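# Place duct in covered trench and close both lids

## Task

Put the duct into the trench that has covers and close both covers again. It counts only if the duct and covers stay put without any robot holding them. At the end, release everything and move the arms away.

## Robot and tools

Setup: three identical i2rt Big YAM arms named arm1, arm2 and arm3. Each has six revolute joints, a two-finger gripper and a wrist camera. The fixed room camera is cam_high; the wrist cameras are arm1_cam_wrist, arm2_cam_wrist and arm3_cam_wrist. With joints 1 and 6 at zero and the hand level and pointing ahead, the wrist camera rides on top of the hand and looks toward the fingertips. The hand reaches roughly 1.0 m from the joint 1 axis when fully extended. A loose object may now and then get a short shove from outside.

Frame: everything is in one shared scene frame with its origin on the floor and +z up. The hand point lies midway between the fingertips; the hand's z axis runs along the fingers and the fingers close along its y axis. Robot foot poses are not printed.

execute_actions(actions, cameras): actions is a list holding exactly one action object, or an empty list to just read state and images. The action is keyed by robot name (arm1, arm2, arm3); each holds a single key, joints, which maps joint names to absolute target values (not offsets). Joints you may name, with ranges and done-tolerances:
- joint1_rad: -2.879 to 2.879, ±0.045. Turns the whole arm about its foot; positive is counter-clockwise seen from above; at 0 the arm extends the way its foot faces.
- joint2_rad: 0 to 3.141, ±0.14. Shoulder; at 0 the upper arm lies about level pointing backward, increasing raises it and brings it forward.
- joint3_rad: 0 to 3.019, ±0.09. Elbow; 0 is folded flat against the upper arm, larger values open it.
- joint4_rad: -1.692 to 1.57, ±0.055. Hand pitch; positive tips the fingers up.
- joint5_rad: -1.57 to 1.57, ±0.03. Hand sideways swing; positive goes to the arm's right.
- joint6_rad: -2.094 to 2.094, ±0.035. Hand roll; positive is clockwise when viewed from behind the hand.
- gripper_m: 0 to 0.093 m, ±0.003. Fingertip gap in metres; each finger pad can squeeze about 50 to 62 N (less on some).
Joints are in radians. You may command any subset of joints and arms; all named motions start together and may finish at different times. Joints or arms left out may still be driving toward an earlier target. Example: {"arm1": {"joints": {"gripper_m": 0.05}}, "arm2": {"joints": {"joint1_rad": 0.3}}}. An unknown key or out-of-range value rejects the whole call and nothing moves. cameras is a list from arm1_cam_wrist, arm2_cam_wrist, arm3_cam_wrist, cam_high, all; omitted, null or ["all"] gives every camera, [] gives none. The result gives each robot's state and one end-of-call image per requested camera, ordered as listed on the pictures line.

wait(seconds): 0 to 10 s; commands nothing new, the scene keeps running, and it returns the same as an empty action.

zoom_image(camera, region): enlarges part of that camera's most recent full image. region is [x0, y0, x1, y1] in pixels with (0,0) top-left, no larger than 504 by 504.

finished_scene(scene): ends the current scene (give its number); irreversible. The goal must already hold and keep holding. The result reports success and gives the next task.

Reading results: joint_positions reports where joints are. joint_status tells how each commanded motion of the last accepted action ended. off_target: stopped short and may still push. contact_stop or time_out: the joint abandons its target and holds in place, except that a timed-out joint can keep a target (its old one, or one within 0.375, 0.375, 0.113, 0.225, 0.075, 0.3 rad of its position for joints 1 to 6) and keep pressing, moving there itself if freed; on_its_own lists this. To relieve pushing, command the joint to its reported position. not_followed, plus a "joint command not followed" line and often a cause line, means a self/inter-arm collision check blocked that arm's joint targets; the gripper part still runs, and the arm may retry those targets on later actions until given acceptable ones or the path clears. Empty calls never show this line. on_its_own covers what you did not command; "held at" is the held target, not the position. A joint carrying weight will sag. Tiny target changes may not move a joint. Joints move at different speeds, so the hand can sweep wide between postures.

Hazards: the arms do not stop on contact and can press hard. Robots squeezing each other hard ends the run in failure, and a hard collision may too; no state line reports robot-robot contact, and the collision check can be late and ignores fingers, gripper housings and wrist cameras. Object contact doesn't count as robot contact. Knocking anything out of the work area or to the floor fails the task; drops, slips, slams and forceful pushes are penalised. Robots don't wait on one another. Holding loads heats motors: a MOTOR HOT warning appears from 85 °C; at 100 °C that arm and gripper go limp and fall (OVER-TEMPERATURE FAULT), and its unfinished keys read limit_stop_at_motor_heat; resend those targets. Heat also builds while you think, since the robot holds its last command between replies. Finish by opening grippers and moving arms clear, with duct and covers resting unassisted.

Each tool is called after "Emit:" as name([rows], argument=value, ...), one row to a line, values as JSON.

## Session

Emit:
execute_actions(actions=[])

Scene clock: 0.00 s.
arm1.joint_positions: joint1_rad=-0.448 joint2_rad=+0.560 joint3_rad=+1.442 joint4_rad=-1.356 joint5_rad=+0.183 joint6_rad=-0.001 gripper_m=+0.094
arm1.joint_status: not commanded
arm1.hand: x=-0.8094 y=-0.1861 z=+1.5469 quat_wxyz=(-0.484, -0.250, -0.813, +0.205) (m; scene frame)
arm2.joint_positions: joint1_rad=+0.453 joint2_rad=+0.505 joint3_rad=+1.415 joint4_rad=-1.503 joint5_rad=+0.106 joint6_rad=+0.452 gripper_m=+0.094
arm2.joint_status: not commanded
arm2.hand: x=-0.0176 y=-0.3881 z=+1.2689 quat_wxyz=(-0.198, +0.598, -0.653, -0.422) (m; scene frame)
arm3.joint_positions: joint1_rad=-0.413 joint2_rad=+0.629 joint3_rad=+1.472 joint4_rad=-1.276 joint5_rad=+0.111 joint6_rad=+0.248 gripper_m=+0.094
arm3.joint_status: not commanded
arm3.hand: x=+0.7689 y=+0.0143 z=+1.5056 quat_wxyz=(-0.092, +0.783, -0.305, -0.533) (m; scene frame)
pictures: arm1_cam_wrist, arm2_cam_wrist, arm3_cam_wrist, cam_high
Images, in order (width x height): arm1_cam_wrist 672x504, arm2_cam_wrist 672x504, arm3_cam_wrist 672x504, cam_high 672x504.

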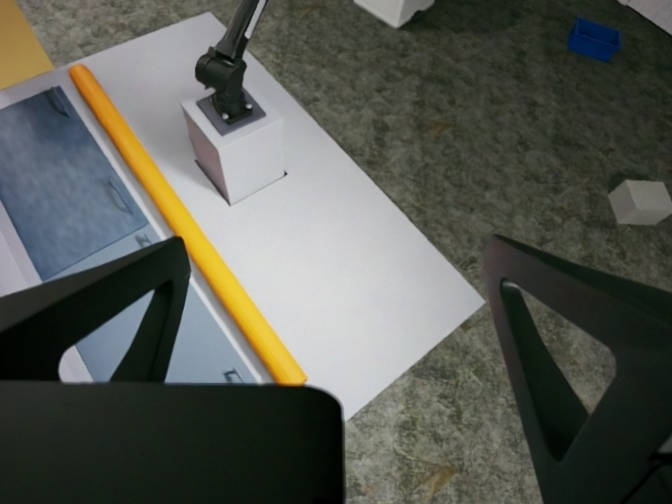

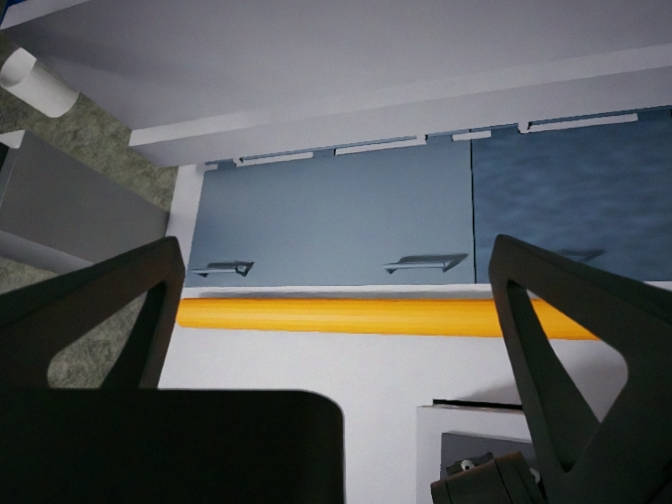

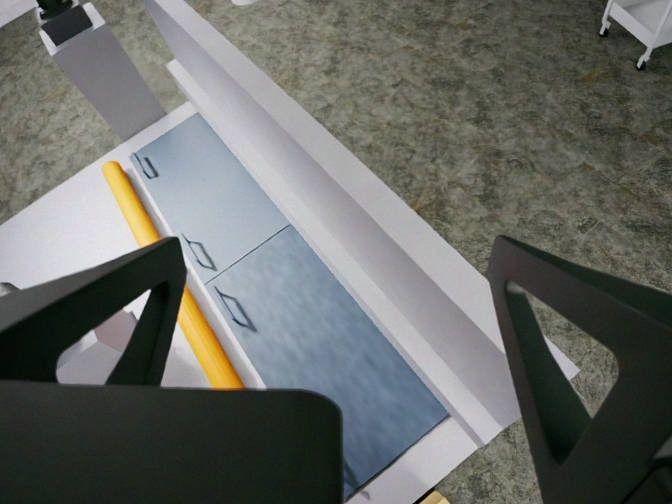

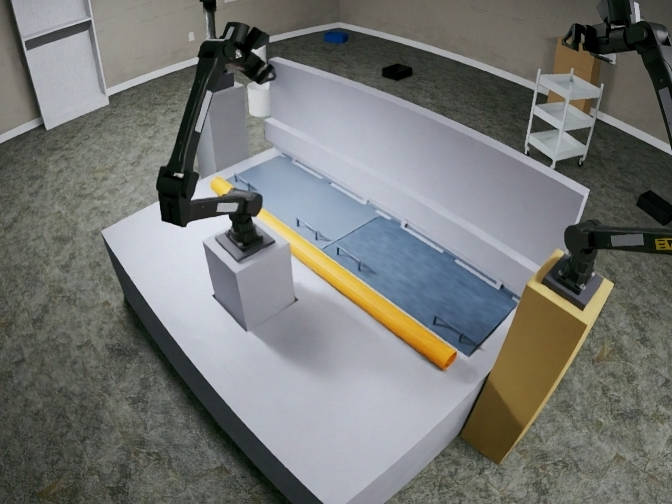

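Emit:
execute_actions([
  {"arm1":{"joints":{"joint1_rad":-0.203,"joint2_rad":2.75,"joint3_rad":1.13,"joint4_rad":0.055,"joint5_rad":0,"joint6_rad":-0.25,"gripper_m":0.05}},"arm2":{"joints":{"joint1_rad":0.07,"joint2_rad":1.87,"joint3_rad":0.50,"joint4_rad":-0.16,"joint5_rad":0,"joint6_rad":1.62}},"arm3":{"joints":{"joint1_rad":0.178,"joint2_rad":2.6,"joint3_rad":1.005,"joint4_rad":0.03,"joint5_rad":0,"joint6_rad":0.16,"gripper_m":0.05}}},
])

Scene clock: 2.43 s.
arm1.joint_positions: joint1_rad=-0.208 joint2_rad=+2.742 joint3_rad=+1.126 joint4_rad=+0.045 joint5_rad=+0.001 joint6_rad=-0.238 gripper_m=+0.050
arm1.joint_status: all done
arm1.hand: x=-0.6039 y=-0.1671 z=+0.5601 quat_wxyz=(+0.003, -0.005, -1.000, +0.004) (m; scene frame)
arm2.joint_positions: joint1_rad=+0.071 joint2_rad=+1.865 joint3_rad=+0.494 joint4_rad=-0.175 joint5_rad=+0.002 joint6_rad=+1.606 gripper_m=+0.094
arm2.joint_status: all done
arm2.hand: x=+0.0186 y=-0.2737 z=+0.5821 quat_wxyz=(+0.001, +0.003, -1.000, -0.005) (m; scene frame)
arm3.joint_positions: joint1_rad=+0.185 joint2_rad=+2.592 joint3_rad=+1.002 joint4_rad=+0.018 joint5_rad=+0.002 joint6_rad=+0.172 gripper_m=+0.050
arm3.joint_status: all done
arm3.hand: x=+0.6016 y=-0.1653 z=+0.5585 quat_wxyz=(+0.000, +1.000, +0.002, -0.002) (m; scene frame)
pictures: arm1_cam_wrist, arm2_cam_wrist, arm3_cam_wrist, cam_high
Images, in order (width x height): arm1_cam_wrist 672x504, arm2_cam_wrist 672x504, arm3_cam_wrist 672x504, cam_high 672x504.

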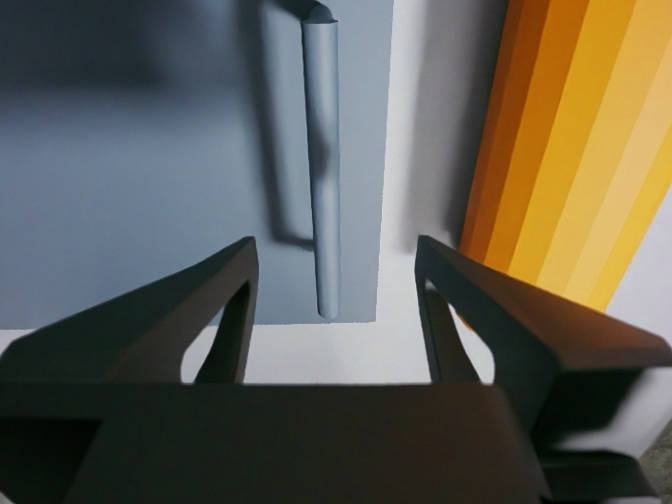

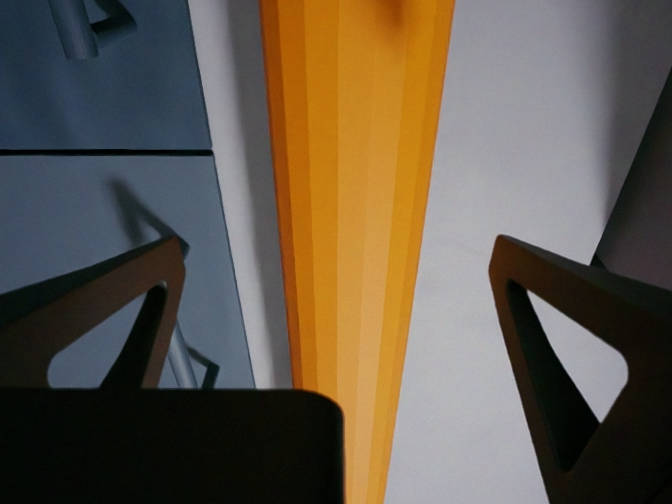

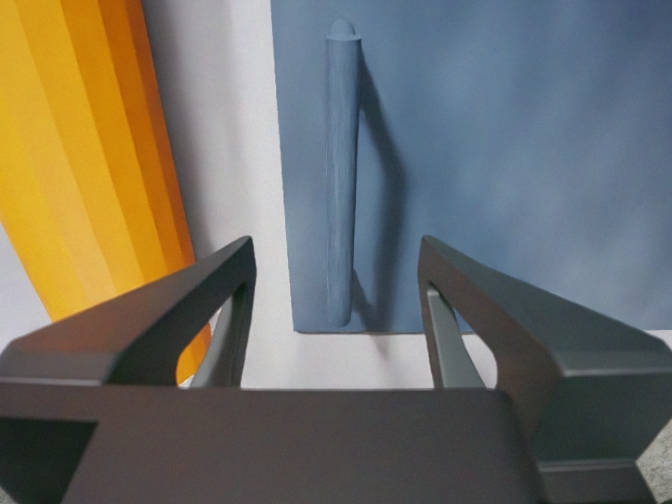

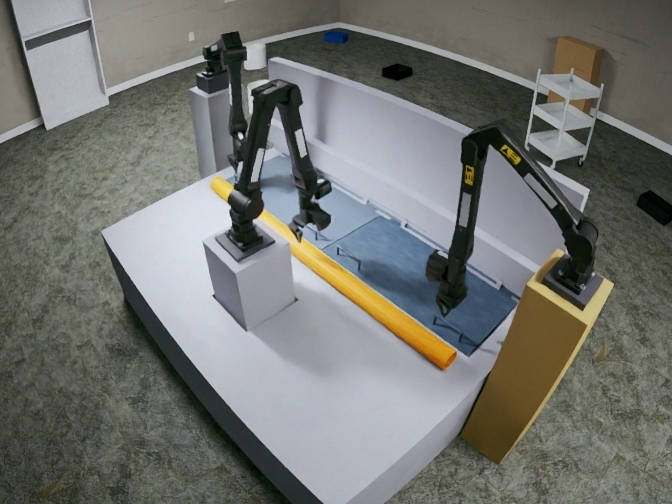

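Emit:
zoom_image(camera="arm3_cam_wrist", region=[100, 250, 300, 420])

Emit:
zoom_image(camera="arm1_cam_wrist", region=[400, 220, 640, 420])

Region (100, 250, 300, 420) of arm3_cam_wrist's 672x504 image, scaled by 2.520, with more detail than that image has; it fills the top 428 rows of this view, and the rest is white.

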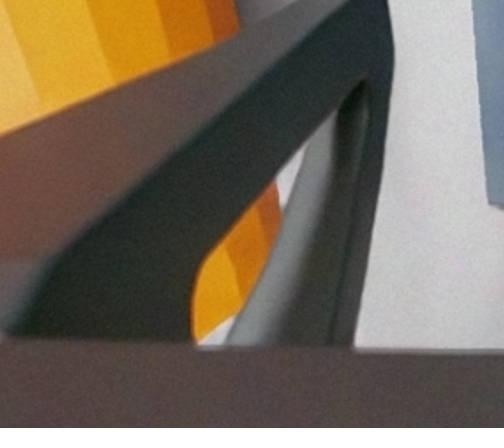

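Region (400, 220, 640, 420) of arm1_cam_wrist's 672x504 image, scaled by 2.100, with more detail than that image has.

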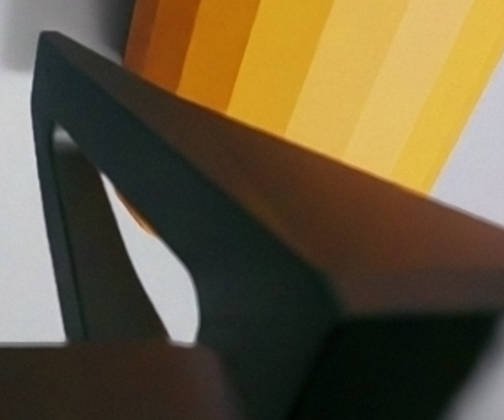

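Emit:
execute_actions([
  {"arm1":{"joints":{"joint1_rad":-0.19,"joint2_rad":2.955,"joint3_rad":1.288,"joint4_rad":0.087}},"arm2":{"joints":{"joint2_rad":2.018,"joint3_rad":0.503,"joint4_rad":-0.03}},"arm3":{"joints":{"joint1_rad":0.175,"joint2_rad":2.812,"joint3_rad":1.134,"joint4_rad":0.092}}},
], cameras=["arm1_cam_wrist","arm2_cam_wrist","arm3_cam_wrist"])

Scene clock: 4.07 s.
arm1.joint_positions: joint1_rad=-0.201 joint2_rad=+2.947 joint3_rad=+1.285 joint4_rad=+0.085 joint5_rad=+0.001 joint6_rad=-0.238 gripper_m=+0.050
arm1.joint_status: all done
arm1.hand: x=-0.6129 y=-0.1628 z=+0.4832 quat_wxyz=(+0.005, -0.002, -1.000, +0.003) (m; scene frame)
arm2.joint_positions: joint1_rad=+0.071 joint2_rad=+2.019 joint3_rad=+0.498 joint4_rad=-0.044 joint5_rad=+0.002 joint6_rad=+1.607 gripper_m=+0.094
arm2.joint_status: all done
arm2.hand: x=+0.0189 y=-0.2858 z=+0.5441 quat_wxyz=(+0.001, +0.003, -1.000, +0.005) (m; scene frame)
arm3.joint_positions: joint1_rad=+0.183 joint2_rad=+2.810 joint3_rad=+1.131 joint4_rad=+0.089 joint5_rad=+0.002 joint6_rad=+0.172 gripper_m=+0.050
arm3.joint_status: all done
arm3.hand: x=+0.6175 y=-0.1619 z=+0.4799 quat_wxyz=(-0.002, +1.000, +0.001, +0.007) (m; scene frame)
pictures: arm1_cam_wrist, arm2_cam_wrist, arm3_cam_wrist
Images, in order (width x height): arm1_cam_wrist 672x504, arm2_cam_wrist 672x504, arm3_cam_wrist 672x504.

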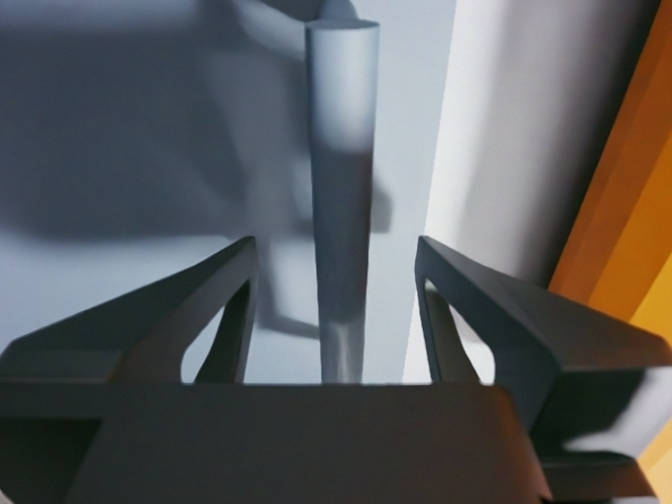

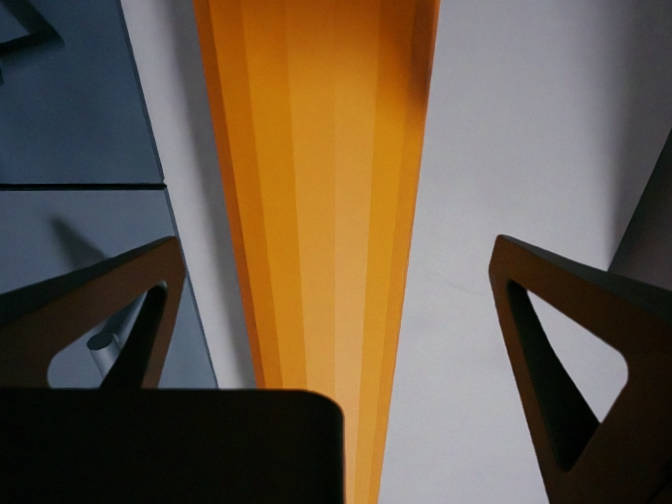

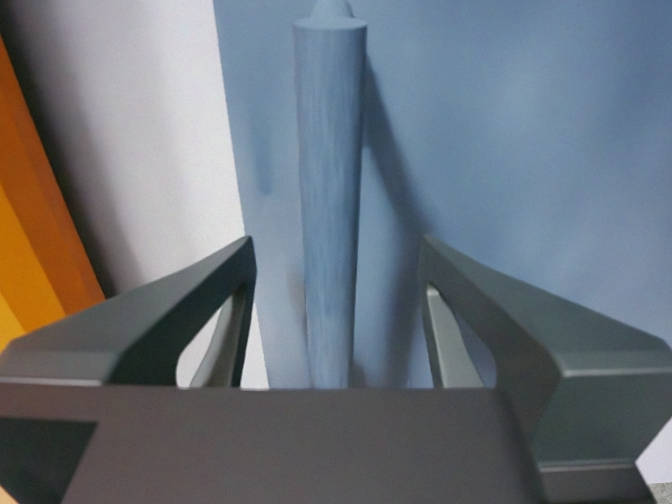

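Emit:
execute_actions([
  {"arm1":{"joints":{"gripper_m":0.0}},"arm2":{"joints":{"joint2_rad":2.141,"joint3_rad":0.533,"joint4_rad":0.073}},"arm3":{"joints":{"gripper_m":0.0}}},
], cameras=[])

Emit:
execute_actions([
  {"arm1":{"joints":{"joint1_rad":-0.07,"joint2_rad":2.74,"joint3_rad":1.085,"joint4_rad":0.125,"joint5_rad":0.208,"joint6_rad":-0.117}},"arm2":{"joints":{"joint2_rad":2.24,"joint3_rad":0.563,"joint4_rad":0.142}},"arm3":{"joints":{"joint1_rad":0.043,"joint2_rad":2.59,"joint3_rad":0.96,"joint4_rad":0.08,"joint5_rad":-0.209,"joint6_rad":0.038}}},
], cameras=["arm2_cam_wrist","cam_high"])

Scene clock: 5.17 s.
arm1.joint_positions: joint1_rad=-0.201 joint2_rad=+2.947 joint3_rad=+1.286 joint4_rad=+0.085 joint5_rad=+0.008 joint6_rad=-0.244 gripper_m=+0.009
arm1.joint_status: gripper_m off_target (ended at +0.009, target +0.000)
arm1.hand: x=-0.6128 y=-0.1640 z=+0.4832 quat_wxyz=(+0.006, +0.001, -1.000, +0.007) (m; scene frame)
arm2.joint_positions: joint1_rad=+0.071 joint2_rad=+2.139 joint3_rad=+0.533 joint4_rad=+0.058 joint5_rad=+0.002 joint6_rad=+1.607 gripper_m=+0.094
arm2.joint_status: all done
arm2.hand: x=+0.0185 y=-0.2784 z=+0.5147 quat_wxyz=(+0.001, +0.003, -1.000, -0.004) (m; scene frame)
arm3.joint_positions: joint1_rad=+0.184 joint2_rad=+2.810 joint3_rad=+1.131 joint4_rad=+0.089 joint5_rad=-0.006 joint6_rad=+0.173 gripper_m=+0.009
arm3.joint_status: gripper_m off_target (ended at +0.009, target +0.000)
arm3.hand: x=+0.6176 y=-0.1635 z=+0.4799 quat_wxyz=(+0.003, +1.000, +0.001, +0.008) (m; scene frame)
pictures: none
No camera images: the call's "cameras" was empty. Leave "cameras" out to get every camera's image.

Scene clock: 6.23 s.
arm1.joint_positions: joint1_rad=-0.086 joint2_rad=+2.812 joint3_rad=+1.128 joint4_rad=+0.141 joint5_rad=+0.205 joint6_rad=-0.128 gripper_m=+0.009
arm1.joint_status: all done
arm1.hand: x=-0.6140 y=-0.1543 z=+0.5395 quat_wxyz=(+0.002, +0.000, -0.994, +0.107) (m; scene frame)
arm2.joint_positions: joint1_rad=+0.071 joint2_rad=+2.238 joint3_rad=+0.560 joint4_rad=+0.128 joint5_rad=+0.002 joint6_rad=+1.607 gripper_m=+0.094
arm2.joint_status: all done
arm2.hand: x=+0.0184 y=-0.2800 z=+0.4895 quat_wxyz=(+0.001, +0.003, -1.000, -0.003) (m; scene frame)
arm3.joint_positions: joint1_rad=+0.058 joint2_rad=+2.654 joint3_rad=+0.992 joint4_rad=+0.092 joint5_rad=-0.205 joint6_rad=+0.049 gripper_m=+0.009
arm3.joint_status: all done
arm3.hand: x=+0.6172 y=-0.1526 z=+0.5410 quat_wxyz=(+0.104, +0.995, +0.000, +0.003) (m; scene frame)
pictures: arm2_cam_wrist, cam_high
Images, in order (width x height): arm2_cam_wrist 672x504, cam_high 672x504.

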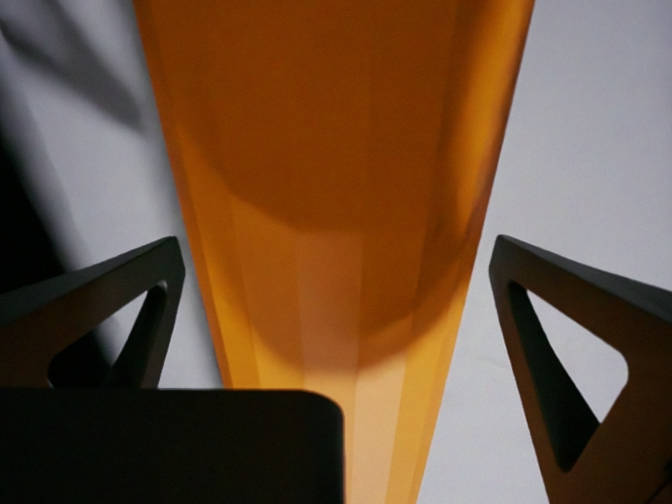

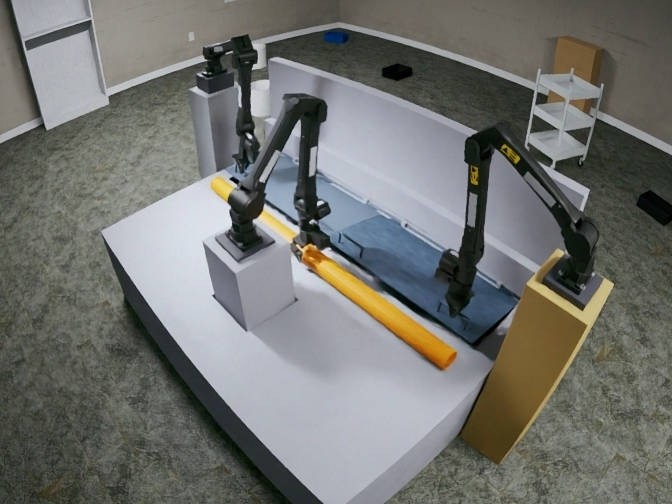

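Emit:
execute_actions([
  {"arm1":{"joints":{"joint1_rad":0.13,"joint2_rad":2.54,"joint3_rad":0.95,"joint4_rad":-0.005,"joint5_rad":0.435,"joint6_rad":0.10}},"arm2":{"joints":{"gripper_m":0.0}},"arm3":{"joints":{"joint1_rad":-0.16,"joint2_rad":2.38,"joint3_rad":0.862,"joint4_rad":-0.113,"joint5_rad":-0.43,"joint6_rad":-0.185}}},
], cameras=[])

Emit:
execute_actions([
  {"arm1":{"joints":{"joint1_rad":0.385,"joint2_rad":2.415,"joint3_rad":0.98,"joint4_rad":-0.375,"joint5_rad":0.652,"joint6_rad":0.43}},"arm2":{"joints":{"joint2_rad":1.99,"joint3_rad":0.51,"joint4_rad":-0.04}},"arm3":{"joints":{"joint1_rad":-0.408,"joint2_rad":2.267,"joint3_rad":0.936,"joint4_rad":-0.52,"joint5_rad":-0.631,"joint6_rad":-0.505}}},
], cameras=["cam_high"])

Scene clock: 7.33 s.
arm1.joint_positions: joint1_rad=+0.116 joint2_rad=+2.607 joint3_rad=+0.978 joint4_rad=+0.019 joint5_rad=+0.429 joint6_rad=+0.090 gripper_m=+0.009
arm1.joint_status: all done
arm1.hand: x=-0.6165 y=-0.1179 z=+0.6255 quat_wxyz=(+0.004, -0.003, -0.976, +0.217) (m; scene frame)
arm2.joint_positions: joint1_rad=+0.071 joint2_rad=+2.238 joint3_rad=+0.561 joint4_rad=+0.129 joint5_rad=+0.002 joint6_rad=+1.607 gripper_m=+0.074
arm2.joint_status: gripper_m off_target (ended at +0.074, target +0.000)
arm2.hand: x=+0.0184 y=-0.2792 z=+0.4895 quat_wxyz=(+0.001, +0.003, -1.000, -0.004) (m; scene frame)
arm3.joint_positions: joint1_rad=-0.148 joint2_rad=+2.438 joint3_rad=+0.884 joint4_rad=-0.090 joint5_rad=-0.418 joint6_rad=-0.173 gripper_m=+0.009
arm3.joint_status: all done
arm3.hand: x=+0.6183 y=-0.1154 z=+0.6270 quat_wxyz=(+0.211, +0.977, +0.001, -0.001) (m; scene frame)
pictures: none
No camera images: the call's "cameras" was empty. Leave "cameras" out to get every camera's image.

Scene clock: 8.60 s.
arm1.joint_positions: joint1_rad=+0.350 joint2_rad=+2.488 joint3_rad=+0.991 joint4_rad=-0.333 joint5_rad=+0.643 joint6_rad=+0.412 gripper_m=+0.009
arm1.joint_status: all done
arm1.hand: x=-0.6182 y=-0.0679 z=+0.6933 quat_wxyz=(+0.006, -0.007, -0.940, +0.340) (m; scene frame)
arm2.joint_positions: joint1_rad=+0.071 joint2_rad=+2.029 joint3_rad=+0.509 joint4_rad=-0.034 joint5_rad=+0.002 joint6_rad=+1.609 gripper_m=+0.074
arm2.joint_status: all done
arm2.hand: x=+0.0186 y=-0.2795 z=+0.5418 quat_wxyz=(+0.001, +0.002, -1.000, -0.001) (m; scene frame)
arm3.joint_positions: joint1_rad=-0.376 joint2_rad=+2.328 joint3_rad=+0.938 joint4_rad=-0.473 joint5_rad=-0.615 joint6_rad=-0.484 gripper_m=+0.009
arm3.joint_status: all done
arm3.hand: x=+0.6187 y=-0.0649 z=+0.6935 quat_wxyz=(+0.331, +0.944, +0.003, -0.002) (m; scene frame)
pictures: cam_high
Images, in order (width x height): cam_high 672x504.

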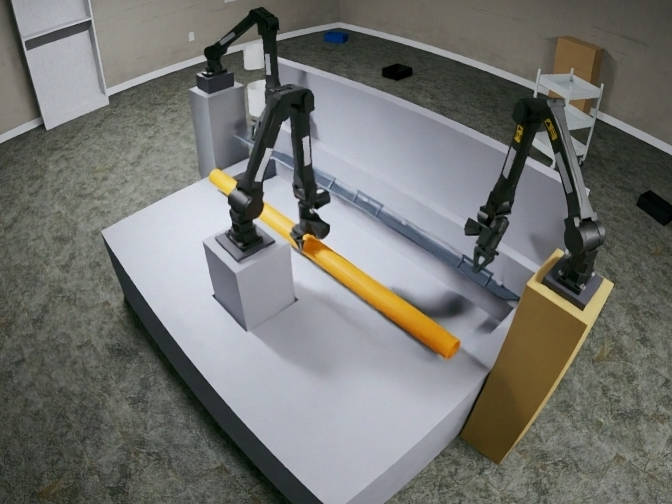

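Emit:
execute_actions([
  {"arm1":{"joints":{"joint1_rad":0.588,"joint2_rad":2.41,"joint3_rad":1.125,"joint4_rad":-0.80,"joint5_rad":0.71,"joint6_rad":0.748}},"arm2":{"joints":{"joint1_rad":0.088,"joint2_rad":2.045,"joint3_rad":0.835,"joint4_rad":-0.06,"joint6_rad":1.632}},"arm3":{"joints":{"joint1_rad":-0.593,"joint2_rad":2.28,"joint3_rad":1.11,"joint4_rad":-0.935,"joint5_rad":-0.68,"joint6_rad":-0.793}}},
], cameras=["cam_high","arm2_cam_wrist"])

Scene clock: 11.33 s.
arm1.joint_positions: joint1_rad=+0.542 joint2_rad=+2.459 joint3_rad=+1.111 joint4_rad=-0.770 joint5_rad=+0.725 joint6_rad=+0.737 gripper_m=+0.009
arm1.joint_status: joint1_rad time_out (moved +0.192 of +0.238); the others done
arm1.on_its_own: joint1_rad reads +0.542 and still pushes toward +0.588 since a time_out
arm1.hand: x=-0.6201 y=-0.0099 z=+0.7428 quat_wxyz=(+0.010, -0.010, -0.904, +0.428) (m; scene frame)
arm2.joint_positions: joint1_rad=+0.078 joint2_rad=+2.108 joint3_rad=+0.811 joint4_rad=-0.065 joint5_rad=+0.002 joint6_rad=+1.621 gripper_m=+0.074
arm2.joint_status: all done
arm2.hand: x=+0.0089 y=-0.1249 z=+0.5399 quat_wxyz=(+0.006, -0.001, -0.995, -0.097) (m; scene frame)
arm3.joint_positions: joint1_rad=-0.550 joint2_rad=+2.328 joint3_rad=+1.085 joint4_rad=-0.895 joint5_rad=-0.691 joint6_rad=-0.778 gripper_m=+0.009
arm3.joint_status: all done
arm3.hand: x=+0.6201 y=-0.0108 z=+0.7390 quat_wxyz=(+0.419, +0.908, +0.005, +0.003) (m; scene frame)
pictures: arm2_cam_wrist, cam_high
Images, in order (width x height): arm2_cam_wrist 672x504, cam_high 672x504.

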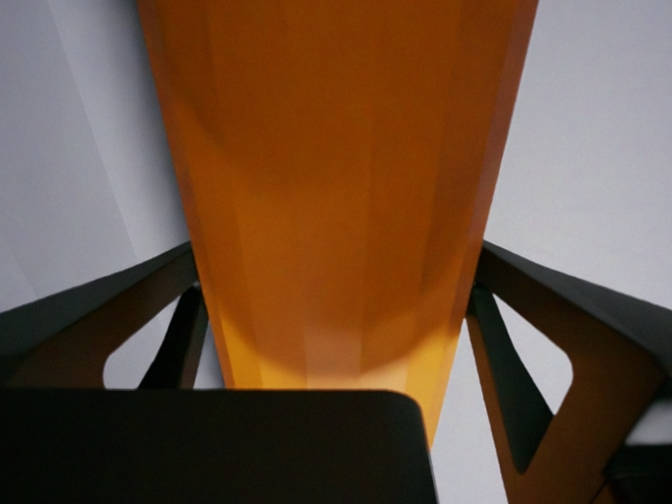

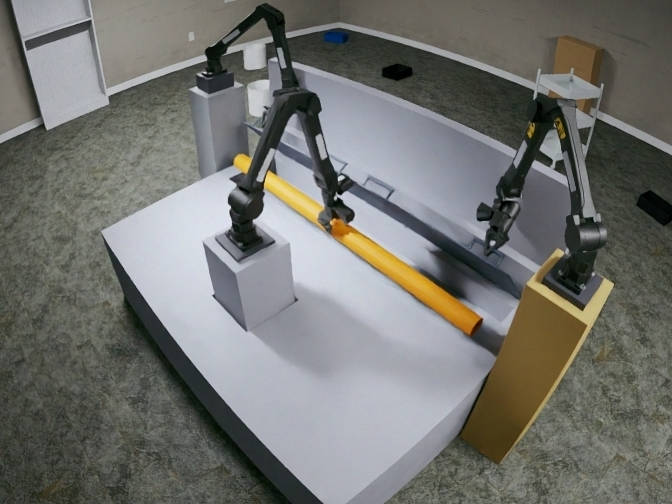

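Emit:
execute_actions([
  {"arm2":{"joints":{"joint2_rad":2.33,"joint3_rad":1.02,"joint4_rad":0.055}}},
], cameras=["cam_high"])

Emit:
zoom_image(camera="cam_high", region=[430, 270, 530, 370])

Emit:
zoom_image(camera="cam_high", region=[210, 130, 300, 210])

Scene clock: 12.83 s.
arm1.joint_positions: joint1_rad=+0.542 joint2_rad=+2.459 joint3_rad=+1.111 joint4_rad=-0.770 joint5_rad=+0.725 joint6_rad=+0.737 gripper_m=+0.009
arm1.joint_status: not commanded
arm1.on_its_own: joint1_rad reads +0.542 and still pushes toward +0.588 since a time_out
arm1.hand: x=-0.6201 y=-0.0099 z=+0.7428 quat_wxyz=(+0.010, -0.010, -0.904, +0.428) (m; scene frame)
arm2.joint_positions: joint1_rad=+0.078 joint2_rad=+2.402 joint3_rad=+0.995 joint4_rad=+0.035 joint5_rad=+0.002 joint6_rad=+1.622 gripper_m=+0.074
arm2.joint_status: all done
arm2.hand: x=+0.0072 y=-0.0966 z=+0.4442 quat_wxyz=(+0.005, -0.001, -0.996, -0.092) (m; scene frame)
arm3.joint_positions: joint1_rad=-0.554 joint2_rad=+2.327 joint3_rad=+1.088 joint4_rad=-0.902 joint5_rad=-0.691 joint6_rad=-0.782 gripper_m=+0.009
arm3.joint_status: not commanded
arm3.hand: x=+0.6203 y=-0.0092 z=+0.7399 quat_wxyz=(+0.420, +0.907, +0.005, +0.003) (m; scene frame)
pictures: cam_high
Images, in order (width x height): cam_high 672x504.

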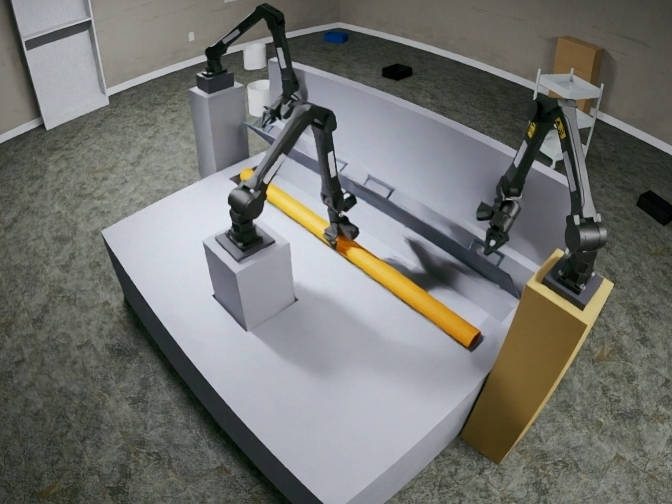

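Region (430, 270, 530, 370) of cam_high's 672x504 image, scaled by 5.040, with more detail than that image has.

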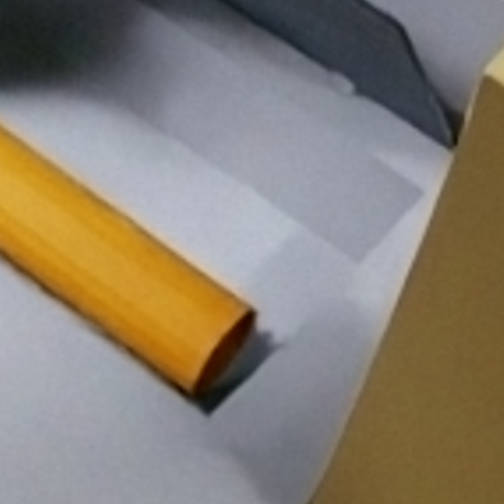

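Region (210, 130, 300, 210) of cam_high's 672x504 image, scaled by 5.600, with more detail than that image has.

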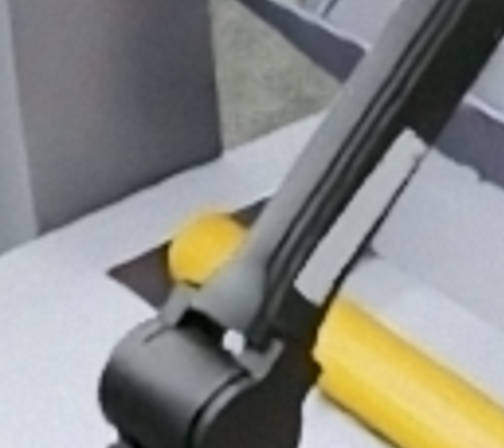

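Emit:
execute_actions([
  {"arm2":{"joints":{"joint2_rad":2.512,"joint3_rad":1.17,"joint4_rad":0.072}}},
], cameras=["arm2_cam_wrist"])

Scene clock: 14.13 s.
arm1.joint_positions: joint1_rad=+0.542 joint2_rad=+2.459 joint3_rad=+1.111 joint4_rad=-0.770 joint5_rad=+0.725 joint6_rad=+0.737 gripper_m=+0.009
arm1.joint_status: not commanded
arm1.on_its_own: joint1_rad reads +0.542 and still pushes toward +0.588 since a time_out
arm1.hand: x=-0.6201 y=-0.0099 z=+0.7428 quat_wxyz=(+0.010, -0.010, -0.904, +0.428) (m; scene frame)
arm2.joint_positions: joint1_rad=+0.079 joint2_rad=+2.577 joint3_rad=+1.153 joint4_rad=+0.053 joint5_rad=+0.002 joint6_rad=+1.623 gripper_m=+0.074
arm2.joint_status: all done
arm2.hand: x=+0.0055 y=-0.0732 z=+0.3829 quat_wxyz=(+0.006, -0.001, -0.996, -0.092) (m; scene frame)
arm3.joint_positions: joint1_rad=-0.554 joint2_rad=+2.327 joint3_rad=+1.088 joint4_rad=-0.902 joint5_rad=-0.691 joint6_rad=-0.782 gripper_m=+0.009
arm3.joint_status: not commanded
arm3.hand: x=+0.6203 y=-0.0092 z=+0.7399 quat_wxyz=(+0.420, +0.907, +0.005, +0.003) (m; scene frame)
pictures: arm2_cam_wrist
Images, in order (width x height): arm2_cam_wrist 672x504.

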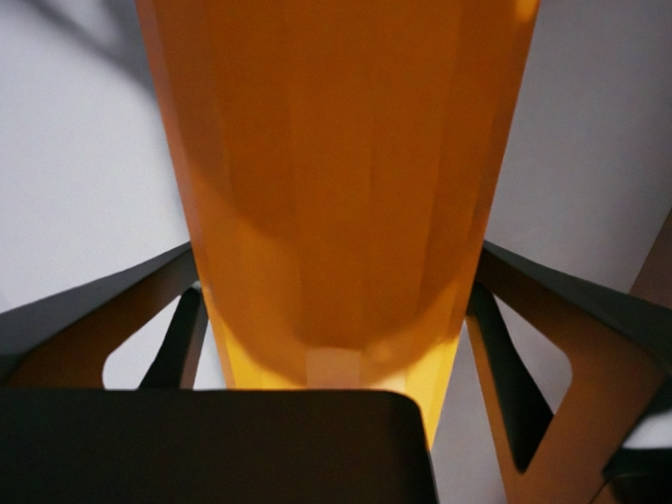

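Emit:
execute_actions([
  {"arm2":{"joints":{"joint2_rad":2.585,"joint3_rad":1.165,"joint4_rad":0.06,"gripper_m":0.093}}},
], cameras=["arm2_cam_wrist"])

Emit:
execute_actions([
  {"arm2":{"joints":{"joint2_rad":2.32,"joint3_rad":0.96,"joint4_rad":-0.02}}},
], cameras=[])

Emit:
execute_actions([
  {"arm2":{"joints":{"joint2_rad":1.85,"joint3_rad":0.5,"joint4_rad":-0.3}}},
], cameras=["cam_high","arm2_cam_wrist"])

Scene clock: 16.03 s.
arm1.joint_positions: joint1_rad=+0.542 joint2_rad=+2.459 joint3_rad=+1.111 joint4_rad=-0.770 joint5_rad=+0.725 joint6_rad=+0.737 gripper_m=+0.009
arm1.joint_status: not commanded
arm1.on_its_own: joint1_rad reads +0.542 and still pushes toward +0.588 since a time_out
arm1.hand: x=-0.6201 y=-0.0099 z=+0.7428 quat_wxyz=(+0.010, -0.010, -0.904, +0.428) (m; scene frame)
arm2.joint_positions: joint1_rad=+0.079 joint2_rad=+2.585 joint3_rad=+1.157 joint4_rad=+0.054 joint5_rad=+0.002 joint6_rad=+1.623 gripper_m=+0.093
arm2.joint_status: all done
arm2.hand: x=+0.0055 y=-0.0740 z=+0.3797 quat_wxyz=(+0.005, -0.001, -0.996, -0.091) (m; scene frame)
arm3.joint_positions: joint1_rad=-0.554 joint2_rad=+2.327 joint3_rad=+1.088 joint4_rad=-0.902 joint5_rad=-0.691 joint6_rad=-0.782 gripper_m=+0.009
arm3.joint_status: not commanded
arm3.hand: x=+0.6203 y=-0.0092 z=+0.7399 quat_wxyz=(+0.420, +0.907, +0.005, +0.003) (m; scene frame)
pictures: arm2_cam_wrist
Images, in order (width x height): arm2_cam_wrist 672x504.

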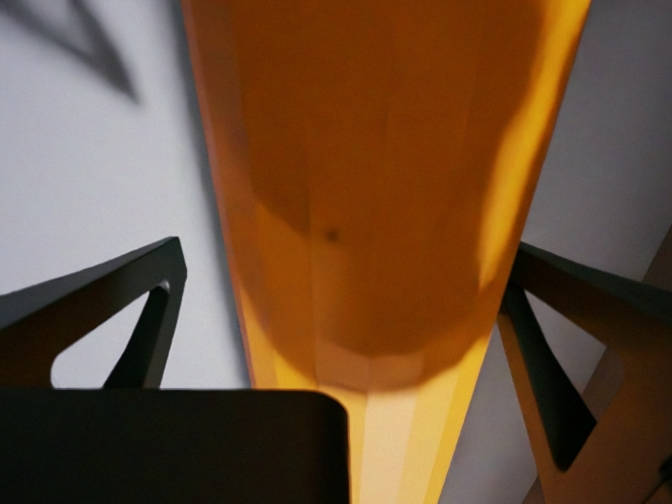

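Scene clock: 17.07 s.
arm1.joint_positions: joint1_rad=+0.542 joint2_rad=+2.459 joint3_rad=+1.111 joint4_rad=-0.770 joint5_rad=+0.725 joint6_rad=+0.737 gripper_m=+0.009
arm1.joint_status: not commanded
arm1.on_its_own: joint1_rad reads +0.542 and still pushes toward +0.588 since a time_out
arm1.hand: x=-0.6201 y=-0.0099 z=+0.7428 quat_wxyz=(+0.010, -0.010, -0.904, +0.428) (m; scene frame)
arm2.joint_positions: joint1_rad=+0.079 joint2_rad=+2.309 joint3_rad=+0.960 joint4_rad=-0.009 joint5_rad=+0.002 joint6_rad=+1.623 gripper_m=+0.093
arm2.joint_status: all done
arm2.hand: x=+0.0067 y=-0.0912 z=+0.4785 quat_wxyz=(+0.006, -0.001, -0.995, -0.099) (m; scene frame)
arm3.joint_positions: joint1_rad=-0.554 joint2_rad=+2.327 joint3_rad=+1.088 joint4_rad=-0.902 joint5_rad=-0.691 joint6_rad=-0.782 gripper_m=+0.009
arm3.joint_status: not commanded
arm3.hand: x=+0.6203 y=-0.0092 z=+0.7399 quat_wxyz=(+0.420, +0.907, +0.005, +0.003) (m; scene frame)
pictures: none
No camera images: the call's "cameras" was empty. Leave "cameras" out to get every camera's image.

Scene clock: 18.20 s.
arm1.joint_positions: joint1_rad=+0.542 joint2_rad=+2.459 joint3_rad=+1.111 joint4_rad=-0.770 joint5_rad=+0.725 joint6_rad=+0.737 gripper_m=+0.009
arm1.joint_status: not commanded
arm1.on_its_own: joint1_rad reads +0.542 and still pushes toward +0.588 since a time_out
arm1.hand: x=-0.6201 y=-0.0099 z=+0.7428 quat_wxyz=(+0.010, -0.010, -0.904, +0.428) (m; scene frame)
arm2.joint_positions: joint1_rad=+0.079 joint2_rad=+1.853 joint3_rad=+0.498 joint4_rad=-0.290 joint5_rad=+0.002 joint6_rad=+1.623 gripper_m=+0.093
arm2.joint_status: all done
arm2.hand: x=+0.0174 y=-0.2960 z=+0.5864 quat_wxyz=(-0.001, -0.001, -0.999, +0.044) (m; scene frame)
arm3.joint_positions: joint1_rad=-0.554 joint2_rad=+2.327 joint3_rad=+1.088 joint4_rad=-0.902 joint5_rad=-0.691 joint6_rad=-0.782 gripper_m=+0.009
arm3.joint_status: not commanded
arm3.hand: x=+0.6203 y=-0.0092 z=+0.7399 quat_wxyz=(+0.420, +0.907, +0.005, +0.003) (m; scene frame)
pictures: arm2_cam_wrist, cam_high
Images, in order (width x height): arm2_cam_wrist 672x504, cam_high 672x504.

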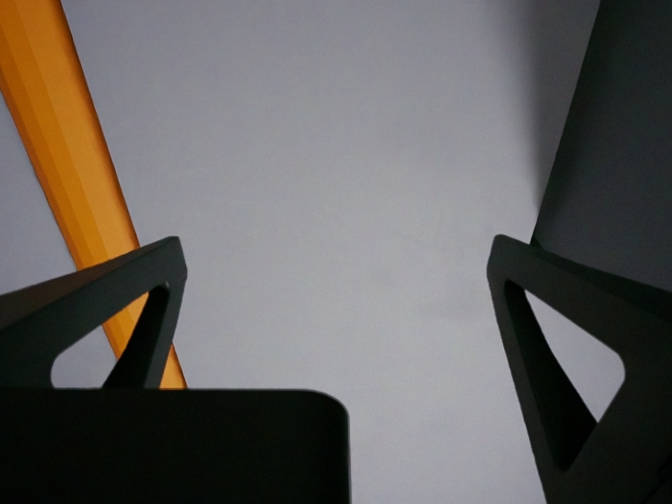

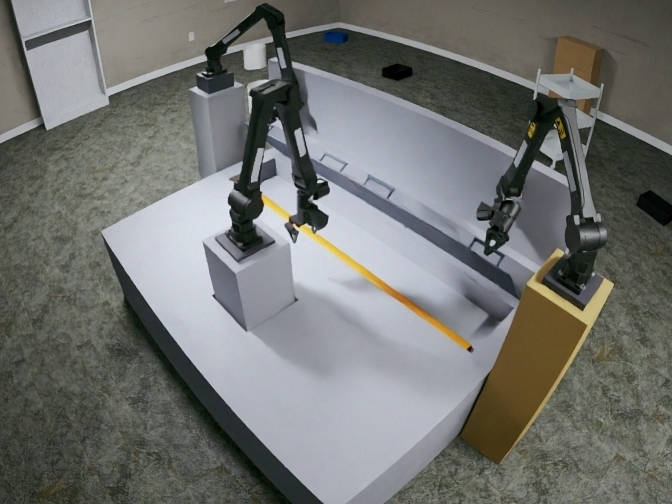

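Emit:
execute_actions([
  {"arm1":{"joints":{"joint1_rad":0.375,"joint2_rad":2.43,"joint3_rad":0.98,"joint4_rad":-0.36,"joint5_rad":0.65,"joint6_rad":0.42}},"arm2":{"joints":{"joint2_rad":1.2,"joint3_rad":0.45,"joint4_rad":-0.7}},"arm3":{"joints":{"joint1_rad":-0.398,"joint2_rad":2.275,"joint3_rad":0.93,"joint4_rad":-0.5,"joint5_rad":-0.625,"joint6_rad":-0.492}}},
], cameras=[])

Emit:
execute_actions([
  {"arm1":{"joints":{"joint1_rad":0.125,"joint2_rad":2.545,"joint3_rad":0.955,"joint4_rad":0.005,"joint5_rad":0.425,"joint6_rad":0.093}},"arm2":{"joints":{"joint2_rad":0.8,"joint4_rad":-0.9}},"arm3":{"joints":{"joint1_rad":-0.155,"joint2_rad":2.385,"joint3_rad":0.862,"joint4_rad":-0.10,"joint5_rad":-0.415,"joint6_rad":-0.172}}},
], cameras=[])

Emit:
execute_actions([
  {"arm1":{"joints":{"joint1_rad":-0.088,"joint2_rad":2.765,"joint3_rad":1.105,"joint4_rad":0.13,"joint5_rad":0.19,"joint6_rad":-0.13}},"arm3":{"joints":{"joint1_rad":0.062,"joint2_rad":2.62,"joint3_rad":0.975,"joint4_rad":0.086,"joint5_rad":-0.19,"joint6_rad":0.055}}},
], cameras=[])

Emit:
execute_actions([
  {"arm1":{"joints":{"joint1_rad":-0.187,"joint2_rad":2.875,"joint3_rad":1.245,"joint4_rad":0.08,"joint5_rad":0.012,"joint6_rad":-0.237}},"arm3":{"joints":{"joint1_rad":0.168,"joint2_rad":2.748,"joint3_rad":1.097,"joint4_rad":0.08,"joint5_rad":-0.015,"joint6_rad":0.167}}},
], cameras=["cam_high"])

Scene clock: 19.73 s.
arm1.joint_positions: joint1_rad=+0.357 joint2_rad=+2.472 joint3_rad=+0.990 joint4_rad=-0.358 joint5_rad=+0.624 joint6_rad=+0.425 gripper_m=+0.009
arm1.joint_status: all done
arm1.hand: x=-0.6185 y=-0.0629 z=+0.6979 quat_wxyz=(+0.011, -0.010, -0.943, +0.333) (m; scene frame)
arm2.joint_positions: joint1_rad=+0.079 joint2_rad=+1.201 joint3_rad=+0.443 joint4_rad=-0.687 joint5_rad=+0.002 joint6_rad=+1.623 gripper_m=+0.093
arm2.joint_status: all done
arm2.hand: x=+0.0178 y=-0.2935 z=+0.7312 quat_wxyz=(+0.004, -0.001, -0.998, -0.056) (m; scene frame)
arm3.joint_positions: joint1_rad=-0.379 joint2_rad=+2.321 joint3_rad=+0.941 joint4_rad=-0.492 joint5_rad=-0.602 joint6_rad=-0.493 gripper_m=+0.010
arm3.joint_status: all done
arm3.hand: x=+0.6193 y=-0.0621 z=+0.6959 quat_wxyz=(+0.327, +0.945, +0.006, +0.002) (m; scene frame)
pictures: none
No camera images: the call's "cameras" was empty. Leave "cameras" out to get every camera's image.

Scene clock: 20.83 s.
arm1.joint_positions: joint1_rad=+0.111 joint2_rad=+2.596 joint3_rad=+0.980 joint4_rad=-0.007 joint5_rad=+0.407 joint6_rad=+0.095 gripper_m=+0.009
arm1.joint_status: all done
arm1.hand: x=-0.6164 y=-0.1163 z=+0.6278 quat_wxyz=(+0.011, -0.007, -0.978, +0.207) (m; scene frame)
arm2.joint_positions: joint1_rad=+0.079 joint2_rad=+0.797 joint3_rad=+0.443 joint4_rad=-0.887 joint5_rad=+0.002 joint6_rad=+1.623 gripper_m=+0.093
arm2.joint_status: all done
arm2.hand: x=+0.0187 y=-0.3052 z=+0.8136 quat_wxyz=(+0.009, -0.001, -0.987, -0.157) (m; scene frame)
arm3.joint_positions: joint1_rad=-0.141 joint2_rad=+2.433 joint3_rad=+0.887 joint4_rad=-0.104 joint5_rad=-0.399 joint6_rad=-0.174 gripper_m=+0.010
arm3.joint_status: all done
arm3.hand: x=+0.6184 y=-0.1147 z=+0.6276 quat_wxyz=(+0.203, +0.979, +0.004, +0.005) (m; scene frame)
pictures: none
No camera images: the call's "cameras" was empty. Leave "cameras" out to get every camera's image.

Scene clock: 21.90 s.
arm1.joint_positions: joint1_rad=-0.101 joint2_rad=+2.825 joint3_rad=+1.142 joint4_rad=+0.135 joint5_rad=+0.183 joint6_rad=-0.137 gripper_m=+0.009
arm1.joint_status: all done
arm1.hand: x=-0.6151 y=-0.1561 z=+0.5336 quat_wxyz=(+0.004, -0.003, -0.995, +0.096) (m; scene frame)
arm2.joint_positions: joint1_rad=+0.079 joint2_rad=+0.797 joint3_rad=+0.443 joint4_rad=-0.887 joint5_rad=+0.002 joint6_rad=+1.623 gripper_m=+0.093
arm2.joint_status: not commanded
arm2.hand: x=+0.0187 y=-0.3052 z=+0.8136 quat_wxyz=(+0.009, -0.001, -0.987, -0.157) (m; scene frame)
arm3.joint_positions: joint1_rad=+0.074 joint2_rad=+2.673 joint3_rad=+1.005 joint4_rad=+0.092 joint5_rad=-0.184 joint6_rad=+0.060 gripper_m=+0.010
arm3.joint_status: all done
arm3.hand: x=+0.6190 y=-0.1548 z=+0.5336 quat_wxyz=(+0.093, +0.996, +0.003, +0.006) (m; scene frame)
pictures: none
No camera images: the call's "cameras" was empty. Leave "cameras" out to get every camera's image.

Scene clock: 22.80 s.
arm1.joint_positions: joint1_rad=-0.193 joint2_rad=+2.935 joint3_rad=+1.268 joint4_rad=+0.094 joint5_rad=+0.023 joint6_rad=-0.233 gripper_m=+0.009
arm1.joint_status: all done
arm1.hand: x=-0.6139 y=-0.1635 z=+0.4881 quat_wxyz=(+0.006, +0.000, -1.000, +0.015) (m; scene frame)
arm2.joint_positions: joint1_rad=+0.079 joint2_rad=+0.797 joint3_rad=+0.443 joint4_rad=-0.887 joint5_rad=+0.002 joint6_rad=+1.623 gripper_m=+0.093
arm2.joint_status: not commanded
arm2.hand: x=+0.0187 y=-0.3052 z=+0.8136 quat_wxyz=(+0.009, -0.001, -0.987, -0.157) (m; scene frame)
arm3.joint_positions: joint1_rad=+0.175 joint2_rad=+2.801 joint3_rad=+1.121 joint4_rad=+0.090 joint5_rad=-0.023 joint6_rad=+0.165 gripper_m=+0.010
arm3.joint_status: all done
arm3.hand: x=+0.6187 y=-0.1632 z=+0.4833 quat_wxyz=(+0.011, +1.000, +0.000, +0.009) (m; scene frame)
pictures: cam_high
Images, in order (width x height): cam_high 672x504.

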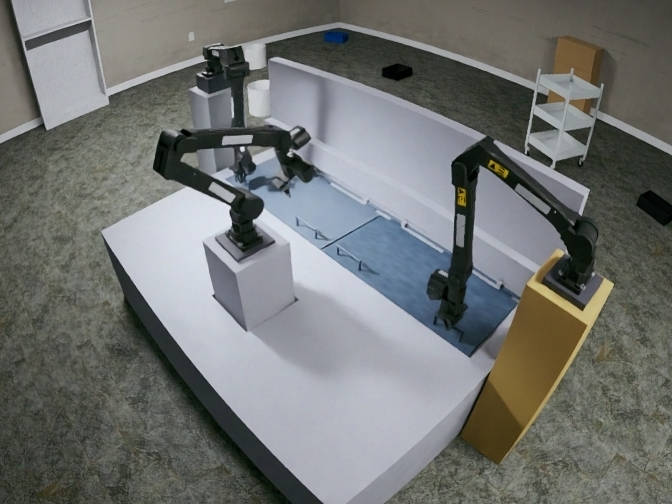

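The covers are 3–5 mm above shut. Setting them down, then releasing and retreating.

Emit:
execute_actions([
  {"arm1":{"joints":{"joint1_rad":-0.2,"joint2_rad":2.93,"joint3_rad":1.28,"joint5_rad":0.005,"joint6_rad":-0.243}},"arm3":{"joints":{"joint1_rad":0.182,"joint2_rad":2.795,"joint3_rad":1.128,"joint5_rad":-0.005,"joint6_rad":0.172}}},
], cameras=[])

Emit:
execute_actions([
  {"arm1":{"joints":{"gripper_m":0.04}},"arm3":{"joints":{"gripper_m":0.04}}},
], cameras=[])

Emit:
execute_actions([
  {"arm1":{"joints":{"joint2_rad":2.19,"joint3_rad":0.69,"joint4_rad":-0.07}},"arm3":{"joints":{"joint2_rad":1.98,"joint3_rad":0.62,"joint4_rad":-0.22}}},
], cameras=["cam_high"])

Scene clock: 23.53 s.
arm1.joint_positions: joint1_rad=-0.198 joint2_rad=+2.945 joint3_rad=+1.281 joint4_rad=+0.088 joint5_rad=+0.015 joint6_rad=-0.238 gripper_m=+0.009
arm1.joint_status: all done
arm1.hand: x=-0.6143 y=-0.1638 z=+0.4840 quat_wxyz=(+0.007, +0.000, -1.000, +0.010) (m; scene frame)
arm2.joint_positions: joint1_rad=+0.079 joint2_rad=+0.797 joint3_rad=+0.443 joint4_rad=-0.887 joint5_rad=+0.002 joint6_rad=+1.623 gripper_m=+0.093
arm2.joint_status: not commanded
arm2.hand: x=+0.0187 y=-0.3052 z=+0.8136 quat_wxyz=(+0.009, -0.001, -0.987, -0.157) (m; scene frame)
arm3.joint_positions: joint1_rad=+0.181 joint2_rad=+2.808 joint3_rad=+1.127 joint4_rad=+0.089 joint5_rad=-0.012 joint6_rad=+0.171 gripper_m=+0.010
arm3.joint_status: all done
arm3.hand: x=+0.6187 y=-0.1633 z=+0.4807 quat_wxyz=(+0.005, +1.000, +0.000, +0.009) (m; scene frame)
pictures: none
No camera images: the call's "cameras" was empty. Leave "cameras" out to get every camera's image.

Scene clock: 24.10 s.
arm1.joint_positions: joint1_rad=-0.198 joint2_rad=+2.945 joint3_rad=+1.281 joint4_rad=+0.088 joint5_rad=+0.007 joint6_rad=-0.238 gripper_m=+0.040
arm1.joint_status: all done
arm1.hand: x=-0.6138 y=-0.1625 z=+0.4839 quat_wxyz=(+0.006, +0.000, -1.000, +0.006) (m; scene frame)
arm2.joint_positions: joint1_rad=+0.079 joint2_rad=+0.797 joint3_rad=+0.443 joint4_rad=-0.887 joint5_rad=+0.002 joint6_rad=+1.623 gripper_m=+0.093
arm2.joint_status: not commanded
arm2.hand: x=+0.0187 y=-0.3052 z=+0.8136 quat_wxyz=(+0.009, -0.001, -0.987, -0.157) (m; scene frame)
arm3.joint_positions: joint1_rad=+0.181 joint2_rad=+2.808 joint3_rad=+1.128 joint4_rad=+0.089 joint5_rad=-0.009 joint6_rad=+0.171 gripper_m=+0.040
arm3.joint_status: all done
arm3.hand: x=+0.6184 y=-0.1629 z=+0.4806 quat_wxyz=(+0.004, +1.000, +0.000, +0.009) (m; scene frame)
pictures: none
No camera images: the call's "cameras" was empty. Leave "cameras" out to get every camera's image.

Scene clock: 25.50 s.
arm1.joint_positions: joint1_rad=-0.198 joint2_rad=+2.198 joint3_rad=+0.695 joint4_rad=-0.064 joint5_rad=+0.007 joint6_rad=-0.238 gripper_m=+0.040
arm1.joint_status: all done
arm1.hand: x=-0.6550 y=-0.1504 z=+0.7429 quat_wxyz=(+0.001, +0.000, -1.000, +0.007) (m; scene frame)
arm2.joint_positions: joint1_rad=+0.079 joint2_rad=+0.797 joint3_rad=+0.443 joint4_rad=-0.887 joint5_rad=+0.002 joint6_rad=+1.623 gripper_m=+0.093
arm2.joint_status: not commanded
arm2.hand: x=+0.0187 y=-0.3052 z=+0.8136 quat_wxyz=(+0.009, -0.001, -0.987, -0.157) (m; scene frame)
arm3.joint_positions: joint1_rad=+0.181 joint2_rad=+1.982 joint3_rad=+0.627 joint4_rad=-0.212 joint5_rad=-0.009 joint6_rad=+0.171 gripper_m=+0.040
arm3.joint_status: all done
arm3.hand: x=+0.6562 y=-0.1559 z=+0.7472 quat_wxyz=(+0.006, +1.000, +0.000, -0.003) (m; scene frame)
pictures: cam_high
Images, in order (width x height): cam_high 672x504.

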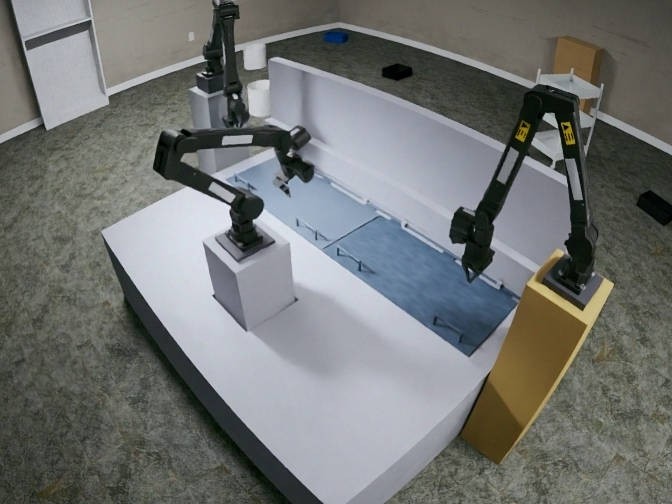

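Emit:
finished_scene(scene=2)

The scene is finished: the task was done.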